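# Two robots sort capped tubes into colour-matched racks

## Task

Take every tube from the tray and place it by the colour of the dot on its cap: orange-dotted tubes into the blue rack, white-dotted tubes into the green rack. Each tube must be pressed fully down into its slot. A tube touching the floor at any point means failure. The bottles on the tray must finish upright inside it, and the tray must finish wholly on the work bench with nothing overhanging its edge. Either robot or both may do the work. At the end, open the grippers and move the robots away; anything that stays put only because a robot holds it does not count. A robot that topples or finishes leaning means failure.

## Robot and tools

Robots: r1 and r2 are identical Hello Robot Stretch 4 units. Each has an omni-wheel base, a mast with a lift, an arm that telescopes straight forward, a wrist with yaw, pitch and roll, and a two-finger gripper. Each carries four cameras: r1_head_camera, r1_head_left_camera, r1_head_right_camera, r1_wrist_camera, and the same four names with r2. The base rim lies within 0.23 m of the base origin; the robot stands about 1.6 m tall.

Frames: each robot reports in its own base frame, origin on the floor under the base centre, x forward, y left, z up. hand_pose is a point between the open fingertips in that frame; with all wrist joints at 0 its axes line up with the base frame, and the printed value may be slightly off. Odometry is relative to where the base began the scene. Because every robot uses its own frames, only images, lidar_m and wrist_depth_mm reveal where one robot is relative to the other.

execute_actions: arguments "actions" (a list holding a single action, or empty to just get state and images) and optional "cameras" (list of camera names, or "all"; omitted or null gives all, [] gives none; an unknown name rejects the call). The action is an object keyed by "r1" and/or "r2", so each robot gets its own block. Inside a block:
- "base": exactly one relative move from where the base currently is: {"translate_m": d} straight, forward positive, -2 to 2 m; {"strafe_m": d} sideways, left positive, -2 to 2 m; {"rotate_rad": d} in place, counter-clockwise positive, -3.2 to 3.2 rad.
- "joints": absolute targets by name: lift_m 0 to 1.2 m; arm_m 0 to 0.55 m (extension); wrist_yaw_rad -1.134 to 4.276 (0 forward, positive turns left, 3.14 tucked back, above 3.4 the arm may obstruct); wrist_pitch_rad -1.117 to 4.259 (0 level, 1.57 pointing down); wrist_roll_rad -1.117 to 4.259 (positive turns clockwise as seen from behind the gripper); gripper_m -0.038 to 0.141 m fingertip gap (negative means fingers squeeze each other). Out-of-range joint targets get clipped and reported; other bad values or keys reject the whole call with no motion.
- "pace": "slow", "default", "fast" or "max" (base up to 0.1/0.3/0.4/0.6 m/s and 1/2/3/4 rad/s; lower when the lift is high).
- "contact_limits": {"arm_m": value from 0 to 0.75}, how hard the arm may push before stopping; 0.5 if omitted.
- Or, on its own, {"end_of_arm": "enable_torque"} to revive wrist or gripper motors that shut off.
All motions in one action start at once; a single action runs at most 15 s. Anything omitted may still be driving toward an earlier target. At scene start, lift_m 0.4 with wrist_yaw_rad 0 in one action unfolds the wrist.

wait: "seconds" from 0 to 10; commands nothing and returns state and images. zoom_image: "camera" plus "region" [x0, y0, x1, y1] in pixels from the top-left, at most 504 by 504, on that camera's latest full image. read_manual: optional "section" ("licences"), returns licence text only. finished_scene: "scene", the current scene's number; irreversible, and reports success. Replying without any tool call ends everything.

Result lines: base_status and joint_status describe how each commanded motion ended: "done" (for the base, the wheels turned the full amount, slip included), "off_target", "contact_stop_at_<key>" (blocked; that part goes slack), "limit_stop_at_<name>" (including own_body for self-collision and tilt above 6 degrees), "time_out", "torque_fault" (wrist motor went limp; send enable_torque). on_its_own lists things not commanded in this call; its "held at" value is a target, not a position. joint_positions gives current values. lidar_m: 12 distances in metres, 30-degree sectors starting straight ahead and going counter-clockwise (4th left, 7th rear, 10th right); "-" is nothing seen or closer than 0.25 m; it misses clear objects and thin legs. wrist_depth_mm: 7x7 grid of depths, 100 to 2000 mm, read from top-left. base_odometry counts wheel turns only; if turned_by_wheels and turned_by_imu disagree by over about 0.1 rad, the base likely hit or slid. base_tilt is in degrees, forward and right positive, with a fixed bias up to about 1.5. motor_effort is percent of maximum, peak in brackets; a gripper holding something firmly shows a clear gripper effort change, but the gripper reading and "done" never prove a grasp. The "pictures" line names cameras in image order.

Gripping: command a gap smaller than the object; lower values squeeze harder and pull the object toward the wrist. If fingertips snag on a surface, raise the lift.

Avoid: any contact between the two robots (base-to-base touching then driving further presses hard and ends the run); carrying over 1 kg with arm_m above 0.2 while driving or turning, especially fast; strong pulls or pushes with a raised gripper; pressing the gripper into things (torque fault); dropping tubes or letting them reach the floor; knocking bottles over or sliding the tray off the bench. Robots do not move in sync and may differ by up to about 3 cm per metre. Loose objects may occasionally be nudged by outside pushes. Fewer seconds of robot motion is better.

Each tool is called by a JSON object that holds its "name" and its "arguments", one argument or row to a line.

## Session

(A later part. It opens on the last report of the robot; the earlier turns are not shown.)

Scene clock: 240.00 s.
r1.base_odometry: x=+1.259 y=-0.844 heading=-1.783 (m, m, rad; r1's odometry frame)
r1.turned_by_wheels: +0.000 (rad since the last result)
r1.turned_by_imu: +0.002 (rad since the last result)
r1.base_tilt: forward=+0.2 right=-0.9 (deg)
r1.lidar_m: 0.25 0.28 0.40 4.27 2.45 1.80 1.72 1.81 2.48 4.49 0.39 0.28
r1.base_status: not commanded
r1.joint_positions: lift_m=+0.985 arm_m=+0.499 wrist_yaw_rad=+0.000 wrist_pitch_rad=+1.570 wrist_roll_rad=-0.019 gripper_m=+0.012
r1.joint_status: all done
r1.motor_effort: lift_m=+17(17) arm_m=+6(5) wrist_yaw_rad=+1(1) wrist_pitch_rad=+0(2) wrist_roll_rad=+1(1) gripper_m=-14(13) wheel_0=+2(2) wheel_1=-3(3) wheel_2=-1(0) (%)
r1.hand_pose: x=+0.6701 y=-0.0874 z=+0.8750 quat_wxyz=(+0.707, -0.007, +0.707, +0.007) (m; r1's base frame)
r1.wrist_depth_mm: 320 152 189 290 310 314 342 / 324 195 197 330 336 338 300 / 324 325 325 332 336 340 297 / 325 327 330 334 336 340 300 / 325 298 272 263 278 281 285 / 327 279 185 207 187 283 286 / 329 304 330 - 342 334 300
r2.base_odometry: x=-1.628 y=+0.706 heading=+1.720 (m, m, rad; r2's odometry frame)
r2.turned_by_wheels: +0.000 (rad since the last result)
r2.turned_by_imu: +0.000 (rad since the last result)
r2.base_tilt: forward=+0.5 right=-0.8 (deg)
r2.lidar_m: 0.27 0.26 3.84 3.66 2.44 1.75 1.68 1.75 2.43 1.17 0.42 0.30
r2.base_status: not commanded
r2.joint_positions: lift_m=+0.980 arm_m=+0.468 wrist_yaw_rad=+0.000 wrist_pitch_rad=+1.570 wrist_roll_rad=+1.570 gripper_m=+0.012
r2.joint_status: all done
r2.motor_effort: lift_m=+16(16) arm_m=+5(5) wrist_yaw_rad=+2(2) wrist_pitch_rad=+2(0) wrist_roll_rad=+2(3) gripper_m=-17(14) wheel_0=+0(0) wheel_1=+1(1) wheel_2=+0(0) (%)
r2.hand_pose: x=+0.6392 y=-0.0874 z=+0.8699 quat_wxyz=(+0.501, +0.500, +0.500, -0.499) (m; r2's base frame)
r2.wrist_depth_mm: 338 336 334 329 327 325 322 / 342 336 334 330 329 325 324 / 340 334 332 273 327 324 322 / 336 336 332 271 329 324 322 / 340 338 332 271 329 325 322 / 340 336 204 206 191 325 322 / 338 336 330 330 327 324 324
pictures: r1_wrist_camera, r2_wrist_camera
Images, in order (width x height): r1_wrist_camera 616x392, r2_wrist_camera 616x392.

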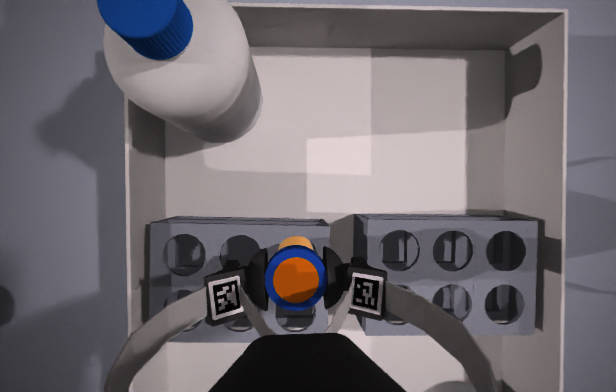

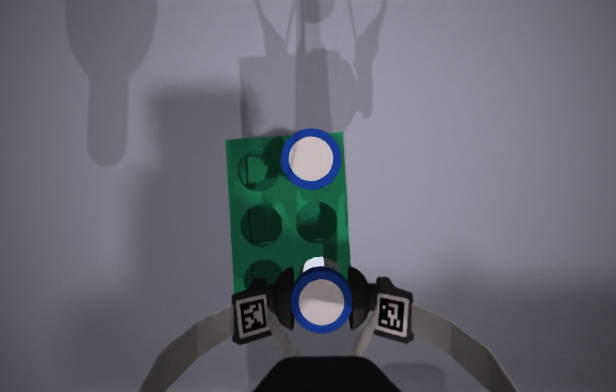

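{"name": "execute_actions", "arguments": {
  "actions": [
    {"r2":{"joints":{"gripper_m":0.05}},"r1":{"joints":{"lift_m":1.15}}}
  ],
  "cameras": ["r1_wrist_camera"]
}}

{"name": "execute_actions", "arguments": {
  "actions": [
    {"r2":{"joints":{"lift_m":1.1}},"r1":{"base":{"strafe_m":0.516},"joints":{"arm_m":0.506}}}
  ],
  "cameras": []
}}

{"name": "execute_actions", "arguments": {
  "actions": [
    {"r2":{"joints":{"arm_m":0.1,"wrist_roll_rad":0}},"r1":{"joints":{"lift_m":1.07}}}
  ],
  "cameras": ["r1_wrist_camera","r2_head_camera"]
}}

Scene clock: 251.83 s.
r1.base_odometry: x=+1.259 y=-0.844 heading=-1.783 (m, m, rad; r1's odometry frame)
r1.turned_by_wheels: +0.000 (rad since the last result)
r1.turned_by_imu: +0.002 (rad since the last result)
r1.base_tilt: forward=+0.2 right=-0.8 (deg)
r1.lidar_m: 0.26 0.26 0.38 4.24 2.42 1.79 1.71 1.82 2.51 4.50 0.40 0.25
r1.base_status: not commanded
r1.joint_positions: lift_m=+1.150 arm_m=+0.499 wrist_yaw_rad=+0.000 wrist_pitch_rad=+1.570 wrist_roll_rad=-0.019 gripper_m=+0.012
r1.joint_status: all done
r1.motor_effort: lift_m=+24(25) arm_m=+5(6) wrist_yaw_rad=+1(0) wrist_pitch_rad=+0(1) wrist_roll_rad=+1(0) gripper_m=-14(13) wheel_0=+2(2) wheel_1=-3(3) wheel_2=+0(1) (%)
r1.hand_pose: x=+0.6701 y=-0.0874 z=+1.0395 quat_wxyz=(+0.707, -0.007, +0.707, +0.007) (m; r1's base frame)
r1.wrist_depth_mm: 484 484 488 496 500 508 512 / 484 488 357 496 504 508 512 / 484 488 397 496 504 512 517 / 488 488 492 500 500 508 517 / 492 496 436 262 445 517 521 / 492 496 185 206 189 521 521 / 492 496 500 - 413 436 525
r2.base_odometry: x=-1.628 y=+0.706 heading=+1.720 (m, m, rad; r2's odometry frame)
r2.turned_by_wheels: +0.000 (rad since the last result)
r2.turned_by_imu: +0.000 (rad since the last result)
r2.base_tilt: forward=+0.4 right=-0.6 (deg)
r2.lidar_m: 0.25 0.29 3.85 3.67 2.44 1.78 1.68 1.76 2.43 1.16 0.41 0.28
r2.base_status: not commanded
r2.joint_positions: lift_m=+0.980 arm_m=+0.468 wrist_yaw_rad=+0.000 wrist_pitch_rad=+1.570 wrist_roll_rad=+1.570 gripper_m=+0.050
r2.joint_status: all done
r2.motor_effort: lift_m=+15(16) arm_m=+5(5) wrist_yaw_rad=+0(1) wrist_pitch_rad=+1(2) wrist_roll_rad=+3(3) gripper_m=-3(17) wheel_0=+0(0) wheel_1=+1(1) wheel_2=+0(0) (%)
r2.hand_pose: x=+0.6392 y=-0.0874 z=+0.8699 quat_wxyz=(+0.501, +0.500, +0.500, -0.499) (m; r2's base frame)
r2.wrist_depth_mm: 338 336 332 330 329 325 322 / 340 336 334 330 327 327 322 / 340 336 332 272 327 324 322 / 342 336 332 271 329 324 324 / 338 336 332 271 327 324 324 / 340 336 205 211 196 324 319 / 340 334 332 146 325 324 322
pictures: r1_wrist_camera
Images, in order (width x height): r1_wrist_camera 616x392.

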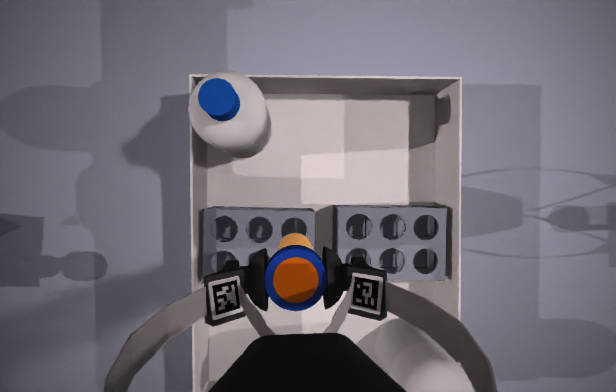

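Scene clock: 254.87 s.
r1.base_odometry: x=+1.764 y=-0.953 heading=-1.783 (m, m, rad; r1's odometry frame)
r1.turned_by_wheels: +0.000 (rad since the last result)
r1.turned_by_imu: +0.001 (rad since the last result)
r1.base_tilt: forward=+0.2 right=-0.8 (deg)
r1.lidar_m: 0.27 0.30 3.90 3.76 2.40 1.75 1.73 1.81 2.49 1.04 0.40 0.28
r1.base_status: done
r1.joint_positions: lift_m=+1.150 arm_m=+0.505 wrist_yaw_rad=+0.000 wrist_pitch_rad=+1.570 wrist_roll_rad=-0.019 gripper_m=+0.012
r1.joint_status: all done
r1.motor_effort: lift_m=+23(24) arm_m=+6(5) wrist_yaw_rad=+1(0) wrist_pitch_rad=-1(1) wrist_roll_rad=+1(1) gripper_m=-14(13) wheel_0=-3(13) wheel_1=+3(12) wheel_2=-1(1) (%)
r1.hand_pose: x=+0.6761 y=-0.0874 z=+1.0395 quat_wxyz=(+0.707, -0.007, +0.707, +0.007) (m; r1's base frame)
r1.wrist_depth_mm: 1229 488 492 496 500 504 512 / 1229 492 492 496 504 512 517 / 1229 492 496 500 508 512 517 / 1229 496 496 500 508 512 521 / 1229 496 496 262 512 517 521 / 1255 496 185 207 189 521 521 / 1255 500 500 - 517 517 521
r2.base_odometry: x=-1.628 y=+0.706 heading=+1.720 (m, m, rad; r2's odometry frame)
r2.turned_by_wheels: +0.000 (rad since the last result)
r2.turned_by_imu: +0.000 (rad since the last result)
r2.base_tilt: forward=+0.4 right=-0.7 (deg)
r2.lidar_m: 0.27 0.30 3.84 3.67 2.43 1.75 1.69 1.79 2.43 1.19 0.42 0.29
r2.base_status: not commanded
r2.joint_positions: lift_m=+1.100 arm_m=+0.468 wrist_yaw_rad=+0.000 wrist_pitch_rad=+1.570 wrist_roll_rad=+1.570 gripper_m=+0.050
r2.joint_status: all done
r2.motor_effort: lift_m=+20(21) arm_m=+5(5) wrist_yaw_rad=+0(1) wrist_pitch_rad=+1(1) wrist_roll_rad=+3(2) gripper_m=-5(4) wheel_0=+0(0) wheel_1=+1(1) wheel_2=+0(0) (%)
r2.hand_pose: x=+0.6392 y=-0.0874 z=+0.9896 quat_wxyz=(+0.501, +0.500, +0.500, -0.499) (m; r2's base frame)
r2.wrist_depth_mm: 462 455 452 449 445 442 439 / 459 459 452 449 442 445 439 / 462 459 455 449 449 442 439 / 459 455 452 389 445 439 436 / 462 455 452 392 442 439 436 / 455 459 204 449 195 442 433 / 459 459 452 146 442 439 439
pictures: none
No camera images: the call's "cameras" was empty. Leave "cameras" out to get every camera's image.

Scene clock: 257.07 s.
r1.base_odometry: x=+1.764 y=-0.953 heading=-1.783 (m, m, rad; r1's odometry frame)
r1.turned_by_wheels: +0.000 (rad since the last result)
r1.turned_by_imu: +0.001 (rad since the last result)
r1.base_tilt: forward=+0.3 right=-0.8 (deg)
r1.lidar_m: 0.25 0.27 3.90 3.74 2.45 1.76 1.70 1.82 2.50 1.05 0.40 0.28
r1.base_status: not commanded
r1.joint_positions: lift_m=+1.070 arm_m=+0.505 wrist_yaw_rad=+0.000 wrist_pitch_rad=+1.570 wrist_roll_rad=-0.019 gripper_m=+0.012
r1.joint_status: all done
r1.motor_effort: lift_m=+18(21) arm_m=+5(6) wrist_yaw_rad=+1(1) wrist_pitch_rad=-1(2) wrist_roll_rad=+1(1) gripper_m=-12(14) wheel_0=-3(3) wheel_1=+3(3) wheel_2=+0(0) (%)
r1.hand_pose: x=+0.6761 y=-0.0874 z=+0.9599 quat_wxyz=(+0.707, -0.007, +0.707, +0.007) (m; r1's base frame)
r1.wrist_depth_mm: 1138 410 413 415 424 427 430 / 1160 410 415 418 421 427 436 / 1160 413 413 421 424 430 439 / 1182 413 415 421 424 430 436 / 1182 413 418 262 424 436 436 / 1182 415 185 207 188 433 442 / 1160 415 421 - 430 433 439
r2.base_odometry: x=-1.628 y=+0.706 heading=+1.720 (m, m, rad; r2's odometry frame)
r2.turned_by_wheels: +0.000 (rad since the last result)
r2.turned_by_imu: +0.000 (rad since the last result)
r2.base_tilt: forward=+0.2 right=-0.7 (deg)
r2.lidar_m: 0.25 0.32 3.83 3.67 2.41 1.76 1.68 1.75 2.41 1.17 0.42 0.28
r2.base_status: not commanded
r2.joint_positions: lift_m=+1.100 arm_m=+0.101 wrist_yaw_rad=+0.000 wrist_pitch_rad=+1.570 wrist_roll_rad=+0.000 gripper_m=+0.050
r2.joint_status: all done
r2.motor_effort: lift_m=+20(20) arm_m=-5(0) wrist_yaw_rad=+2(2) wrist_pitch_rad=+0(1) wrist_roll_rad=+0(3) gripper_m=-5(5) wheel_0=+0(0) wheel_1=+1(0) wheel_2=+0(0) (%)
r2.hand_pose: x=+0.2720 y=-0.0874 z=+0.9896 quat_wxyz=(+0.707, +0.000, +0.707, +0.000) (m; r2's base frame)
r2.wrist_depth_mm: 1255 1255 459 452 449 452 445 / 1229 1182 455 455 452 449 442 / 1182 1205 455 452 452 442 445 / 1229 1205 452 449 449 442 442 / 1205 1205 1205 991 1205 1182 1160 / 1182 1205 205 976 195 1182 1182 / 1229 1205 991 146 1160 1182 1160
pictures: r1_wrist_camera, r2_head_camera
Images, in order (width x height): r1_wrist_camera 616x392, r2_head_camera 420x560.

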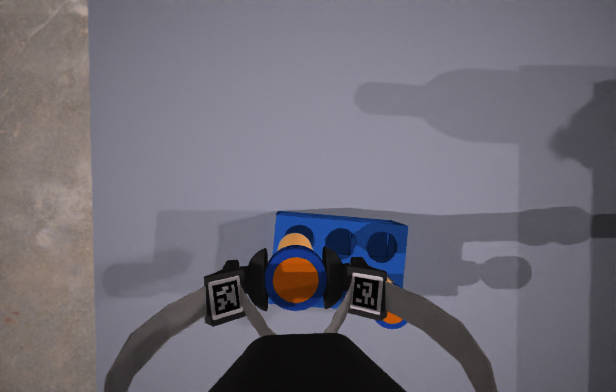

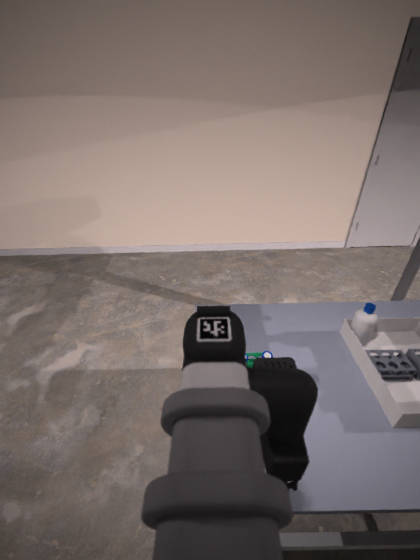

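{"name": "execute_actions", "arguments": {
  "actions": [
    {"r2":{"base":{"translate_m":-0.2},"joints":{"wrist_pitch_rad":0.9}},"r1":{"joints":{"lift_m":0.98},"pace":"slow"}}
  ],
  "cameras": ["r1_wrist_camera","r2_wrist_camera"]
}}

Scene clock: 261.43 s.
r1.base_odometry: x=+1.764 y=-0.953 heading=-1.783 (m, m, rad; r1's odometry frame)
r1.turned_by_wheels: +0.000 (rad since the last result)
r1.turned_by_imu: +0.001 (rad since the last result)
r1.base_tilt: forward=+0.2 right=-0.8 (deg)
r1.lidar_m: 0.26 0.28 3.88 3.72 2.44 1.75 1.71 1.80 2.50 1.05 0.40 0.29
r1.base_status: not commanded
r1.joint_positions: lift_m=+0.980 arm_m=+0.505 wrist_yaw_rad=+0.000 wrist_pitch_rad=+1.570 wrist_roll_rad=-0.019 gripper_m=+0.012
r1.joint_status: all done
r1.motor_effort: lift_m=+17(17) arm_m=+5(6) wrist_yaw_rad=+1(0) wrist_pitch_rad=+1(0) wrist_roll_rad=+0(1) gripper_m=-11(13) wheel_0=-3(3) wheel_1=+3(3) wheel_2=+1(0) (%)
r1.hand_pose: x=+0.6761 y=-0.0874 z=+0.8700 quat_wxyz=(+0.707, -0.007, +0.707, +0.007) (m; r1's base frame)
r1.wrist_depth_mm: 319 320 324 327 330 336 338 / 320 320 325 329 332 336 340 / 320 322 325 329 332 338 340 / 322 324 327 330 334 338 342 / 322 324 327 265 304 340 343 / 325 325 184 207 187 342 343 / 325 325 330 - 215 342 345
r2.base_odometry: x=-1.598 y=+0.509 heading=+1.720 (m, m, rad; r2's odometry frame)
r2.turned_by_wheels: +0.000 (rad since the last result)
r2.turned_by_imu: +0.001 (rad since the last result)
r2.base_tilt: forward=+0.2 right=-0.7 (deg)
r2.lidar_m: 0.46 3.35 3.82 3.67 2.09 1.53 1.48 1.56 2.13 5.06 0.68 0.50
r2.base_status: done
r2.joint_positions: lift_m=+1.100 arm_m=+0.101 wrist_yaw_rad=+0.000 wrist_pitch_rad=+0.902 wrist_roll_rad=+0.000 gripper_m=+0.050
r2.joint_status: all done
r2.motor_effort: lift_m=+20(20) arm_m=-5(5) wrist_yaw_rad=+0(1) wrist_pitch_rad=-3(7) wrist_roll_rad=+1(0) gripper_m=-4(5) wheel_0=-1(8) wheel_1=+0(4) wheel_2=+0(8) (%)
r2.hand_pose: x=+0.4507 y=-0.0874 z=+1.0518 quat_wxyz=(+0.900, +0.000, +0.436, +0.000) (m; r2's base frame)
r2.wrist_depth_mm: - - - - - - - / - - - 831 842 820 723 / 1808 1808 1756 691 707 707 668 / 1576 1618 683 634 634 627 615 / 1499 1464 597 574 564 569 559 / 1308 1281 204 512 195 508 508 / 1205 1182 484 146 480 477 484
pictures: r1_wrist_camera, r2_wrist_camera
Images, in order (width x height): r1_wrist_camera 616x392, r2_wrist_camera 616x392.

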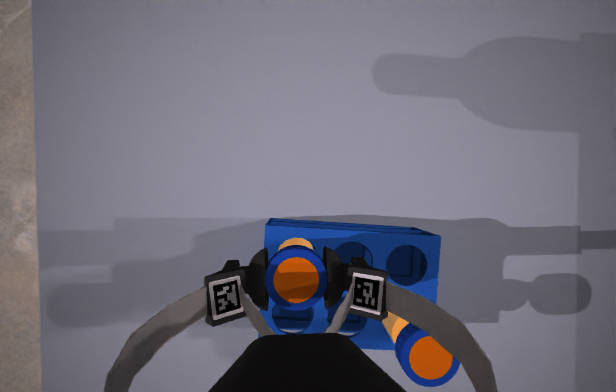

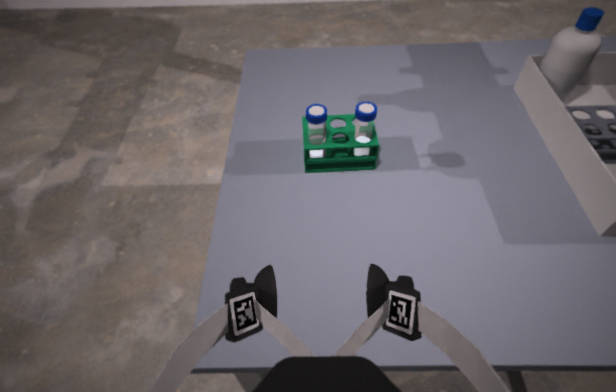

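{"name": "execute_actions", "arguments": {
  "actions": [
    {"r1":{"joints":{"gripper_m":0.05}}}
  ],
  "cameras": []
}}

{"name": "execute_actions", "arguments": {
  "actions": [
    {"r1":{"joints":{"lift_m":1.1}}}
  ],
  "cameras": []
}}

{"name": "execute_actions", "arguments": {
  "actions": [
    {"r1":{"base":{"translate_m":-0.2},"joints":{"arm_m":0.1,"wrist_pitch_rad":0.9}}}
  ],
  "cameras": ["r1_wrist_camera","r1_head_right_camera"]
}}

Scene clock: 266.00 s.
r1.base_odometry: x=+1.764 y=-0.953 heading=-1.783 (m, m, rad; r1's odometry frame)
r1.turned_by_wheels: +0.000 (rad since the last result)
r1.turned_by_imu: +0.001 (rad since the last result)
r1.base_tilt: forward=+0.3 right=-0.9 (deg)
r1.lidar_m: 0.25 0.27 3.89 3.76 2.46 1.78 1.72 1.80 2.49 1.05 0.39 0.29
r1.base_status: not commanded
r1.joint_positions: lift_m=+0.980 arm_m=+0.505 wrist_yaw_rad=+0.000 wrist_pitch_rad=+1.570 wrist_roll_rad=-0.019 gripper_m=+0.050
r1.joint_status: all done
r1.motor_effort: lift_m=+17(17) arm_m=+6(6) wrist_yaw_rad=+1(1) wrist_pitch_rad=+0(1) wrist_roll_rad=+1(1) gripper_m=-6(14) wheel_0=-3(3) wheel_1=+3(3) wheel_2=+0(0) (%)
r1.hand_pose: x=+0.6761 y=-0.0874 z=+0.8700 quat_wxyz=(+0.707, -0.007, +0.707, +0.007) (m; r1's base frame)
r1.wrist_depth_mm: 319 320 325 329 332 334 338 / 320 322 325 330 334 336 340 / 322 324 325 330 334 338 340 / 322 325 327 330 334 340 343 / 324 325 329 271 277 342 343 / 325 325 191 211 195 342 345 / 325 325 330 - 215 342 345
r2.base_odometry: x=-1.598 y=+0.509 heading=+1.720 (m, m, rad; r2's odometry frame)
r2.turned_by_wheels: +0.000 (rad since the last result)
r2.turned_by_imu: +0.000 (rad since the last result)
r2.base_tilt: forward=+0.4 right=-0.7 (deg)
r2.lidar_m: 0.47 3.35 3.84 3.65 2.10 1.56 1.48 1.53 2.15 5.07 0.69 0.50
r2.base_status: not commanded
r2.joint_positions: lift_m=+1.100 arm_m=+0.101 wrist_yaw_rad=+0.000 wrist_pitch_rad=+0.902 wrist_roll_rad=+0.000 gripper_m=+0.050
r2.joint_status: not commanded
r2.motor_effort: lift_m=+20(20) arm_m=-5(5) wrist_yaw_rad=+0(1) wrist_pitch_rad=-4(2) wrist_roll_rad=+1(0) gripper_m=-4(5) wheel_0=-1(1) wheel_1=+0(0) wheel_2=+0(0) (%)
r2.hand_pose: x=+0.4507 y=-0.0874 z=+1.0518 quat_wxyz=(+0.900, +0.000, +0.436, +0.000) (m; r2's base frame)
r2.wrist_depth_mm: - - - - - - - / - - - 842 831 831 723 / 1863 1808 1708 691 691 715 661 / 1618 1618 683 640 634 634 615 / 1430 1464 591 574 569 564 559 / 1308 1336 204 517 195 517 508 / 1205 1182 484 147 477 473 484
pictures: none
No camera images: the call's "cameras" was empty. Leave "cameras" out to get every camera's image.

Scene clock: 267.53 s.
r1.base_odometry: x=+1.764 y=-0.953 heading=-1.783 (m, m, rad; r1's odometry frame)
r1.turned_by_wheels: +0.000 (rad since the last result)
r1.turned_by_imu: +0.001 (rad since the last result)
r1.base_tilt: forward=+0.3 right=-0.8 (deg)
r1.lidar_m: 0.25 0.28 3.91 3.74 2.46 1.77 1.72 1.80 2.48 1.05 0.40 0.27
r1.base_status: not commanded
r1.joint_positions: lift_m=+1.100 arm_m=+0.505 wrist_yaw_rad=+0.000 wrist_pitch_rad=+1.570 wrist_roll_rad=-0.019 gripper_m=+0.050
r1.joint_status: all done
r1.motor_effort: lift_m=+23(24) arm_m=+6(6) wrist_yaw_rad=+1(0) wrist_pitch_rad=-1(3) wrist_roll_rad=+0(0) gripper_m=-4(4) wheel_0=-3(3) wheel_1=+3(3) wheel_2=+0(0) (%)
r1.hand_pose: x=+0.6761 y=-0.0874 z=+0.9895 quat_wxyz=(+0.707, -0.007, +0.707, +0.007) (m; r1's base frame)
r1.wrist_depth_mm: 1138 439 445 445 452 459 459 / 1160 439 445 449 452 459 462 / 1182 439 445 452 455 459 466 / 1182 442 449 452 459 462 466 / 1182 445 445 392 459 462 469 / 1182 445 191 424 196 466 469 / 1205 445 449 - 459 466 473
r2.base_odometry: x=-1.598 y=+0.509 heading=+1.720 (m, m, rad; r2's odometry frame)
r2.turned_by_wheels: +0.000 (rad since the last result)
r2.turned_by_imu: +0.000 (rad since the last result)
r2.base_tilt: forward=+0.2 right=-0.7 (deg)
r2.lidar_m: 0.47 3.35 3.82 3.67 2.11 1.57 1.48 1.56 2.15 5.07 0.68 0.49
r2.base_status: not commanded
r2.joint_positions: lift_m=+1.100 arm_m=+0.101 wrist_yaw_rad=+0.000 wrist_pitch_rad=+0.902 wrist_roll_rad=+0.000 gripper_m=+0.050
r2.joint_status: not commanded
r2.motor_effort: lift_m=+19(20) arm_m=-5(5) wrist_yaw_rad=+1(1) wrist_pitch_rad=-3(4) wrist_roll_rad=+0(0) gripper_m=-5(4) wheel_0=-1(1) wheel_1=+0(0) wheel_2=+0(0) (%)
r2.hand_pose: x=+0.4507 y=-0.0874 z=+1.0518 quat_wxyz=(+0.900, +0.000, +0.436, +0.000) (m; r2's base frame)
r2.wrist_depth_mm: - - - - - - - / - - - 866 842 820 732 / 1921 1863 1756 691 707 715 661 / 1618 1618 683 647 640 634 615 / 1430 1464 591 580 564 559 554 / 1281 1308 204 512 195 508 508 / 1205 1205 484 147 477 477 484
pictures: none
No camera images: the call's "cameras" was empty. Leave "cameras" out to get every camera's image.

Scene clock: 269.83 s.
r1.base_odometry: x=+1.806 y=-0.757 heading=-1.783 (m, m, rad; r1's odometry frame)
r1.turned_by_wheels: -0.001 (rad since the last result)
r1.turned_by_imu: +0.000 (rad since the last result)
r1.base_tilt: forward=+0.3 right=-0.8 (deg)
r1.lidar_m: 0.45 0.49 3.90 3.73 2.15 1.56 1.51 1.58 2.22 5.01 0.68 0.47
r1.base_status: done
r1.joint_positions: lift_m=+1.100 arm_m=+0.101 wrist_yaw_rad=+0.000 wrist_pitch_rad=+0.902 wrist_roll_rad=-0.019 gripper_m=+0.050
r1.joint_status: all done
r1.motor_effort: lift_m=+23(23) arm_m=-6(6) wrist_yaw_rad=+1(1) wrist_pitch_rad=-5(6) wrist_roll_rad=+1(1) gripper_m=-5(4) wheel_0=-7(10) wheel_1=-3(9) wheel_2=+2(12) (%)
r1.hand_pose: x=+0.4509 y=-0.0874 z=+1.0517 quat_wxyz=(+0.900, -0.009, +0.436, +0.004) (m; r1's base frame)
r1.wrist_depth_mm: - - - - - - 946 / 1983 1921 798 809 820 788 820 / 1808 1756 699 668 715 699 683 / 1537 1576 621 634 634 634 609 / 1397 1397 559 564 569 574 580 / 1281 525 191 508 195 521 525 / 1182 480 484 - 492 488 1182
r2.base_odometry: x=-1.598 y=+0.509 heading=+1.720 (m, m, rad; r2's odometry frame)
r2.turned_by_wheels: +0.000 (rad since the last result)
r2.turned_by_imu: +0.000 (rad since the last result)
r2.base_tilt: forward=+0.4 right=-0.7 (deg)
r2.lidar_m: 0.46 3.34 3.81 3.68 2.13 1.56 1.47 1.55 2.14 5.04 0.69 0.51
r2.base_status: not commanded
r2.joint_positions: lift_m=+1.100 arm_m=+0.101 wrist_yaw_rad=+0.000 wrist_pitch_rad=+0.902 wrist_roll_rad=+0.000 gripper_m=+0.050
r2.joint_status: not commanded
r2.motor_effort: lift_m=+20(20) arm_m=-5(5) wrist_yaw_rad=+0(0) wrist_pitch_rad=-3(3) wrist_roll_rad=+0(0) gripper_m=-4(4) wheel_0=-1(1) wheel_1=+0(0) wheel_2=+0(0) (%)
r2.hand_pose: x=+0.4507 y=-0.0874 z=+1.0518 quat_wxyz=(+0.900, +0.000, +0.436, +0.000) (m; r2's base frame)
r2.wrist_depth_mm: - - - - - - 1397 / - - - 831 831 831 723 / 1863 1808 1708 691 699 715 654 / 1661 1618 676 647 634 640 609 / 1464 1464 591 574 564 569 564 / 1308 1281 204 521 195 508 508 / 1205 1205 484 147 477 480 480
pictures: r1_head_right_camera, r1_wrist_camera
Images, in order (width x height): r1_head_right_camera 420x672, r1_wrist_camera 616x392.

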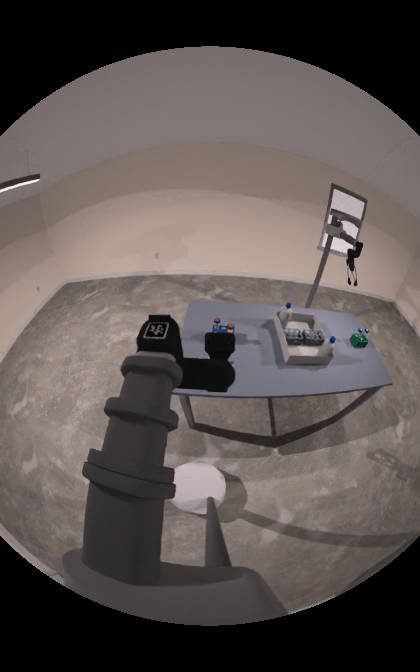

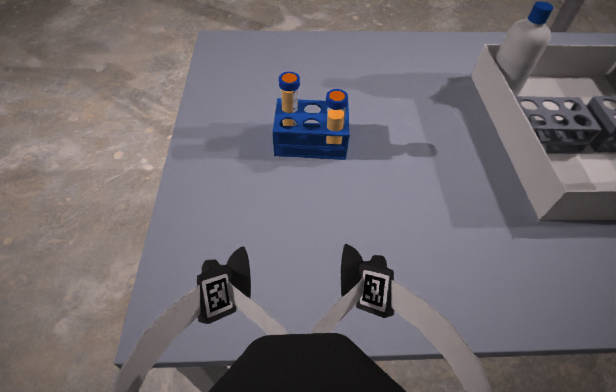

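{"name": "finished_scene", "arguments": {
  "scene": 1
}}

The scene is finished: the task was done.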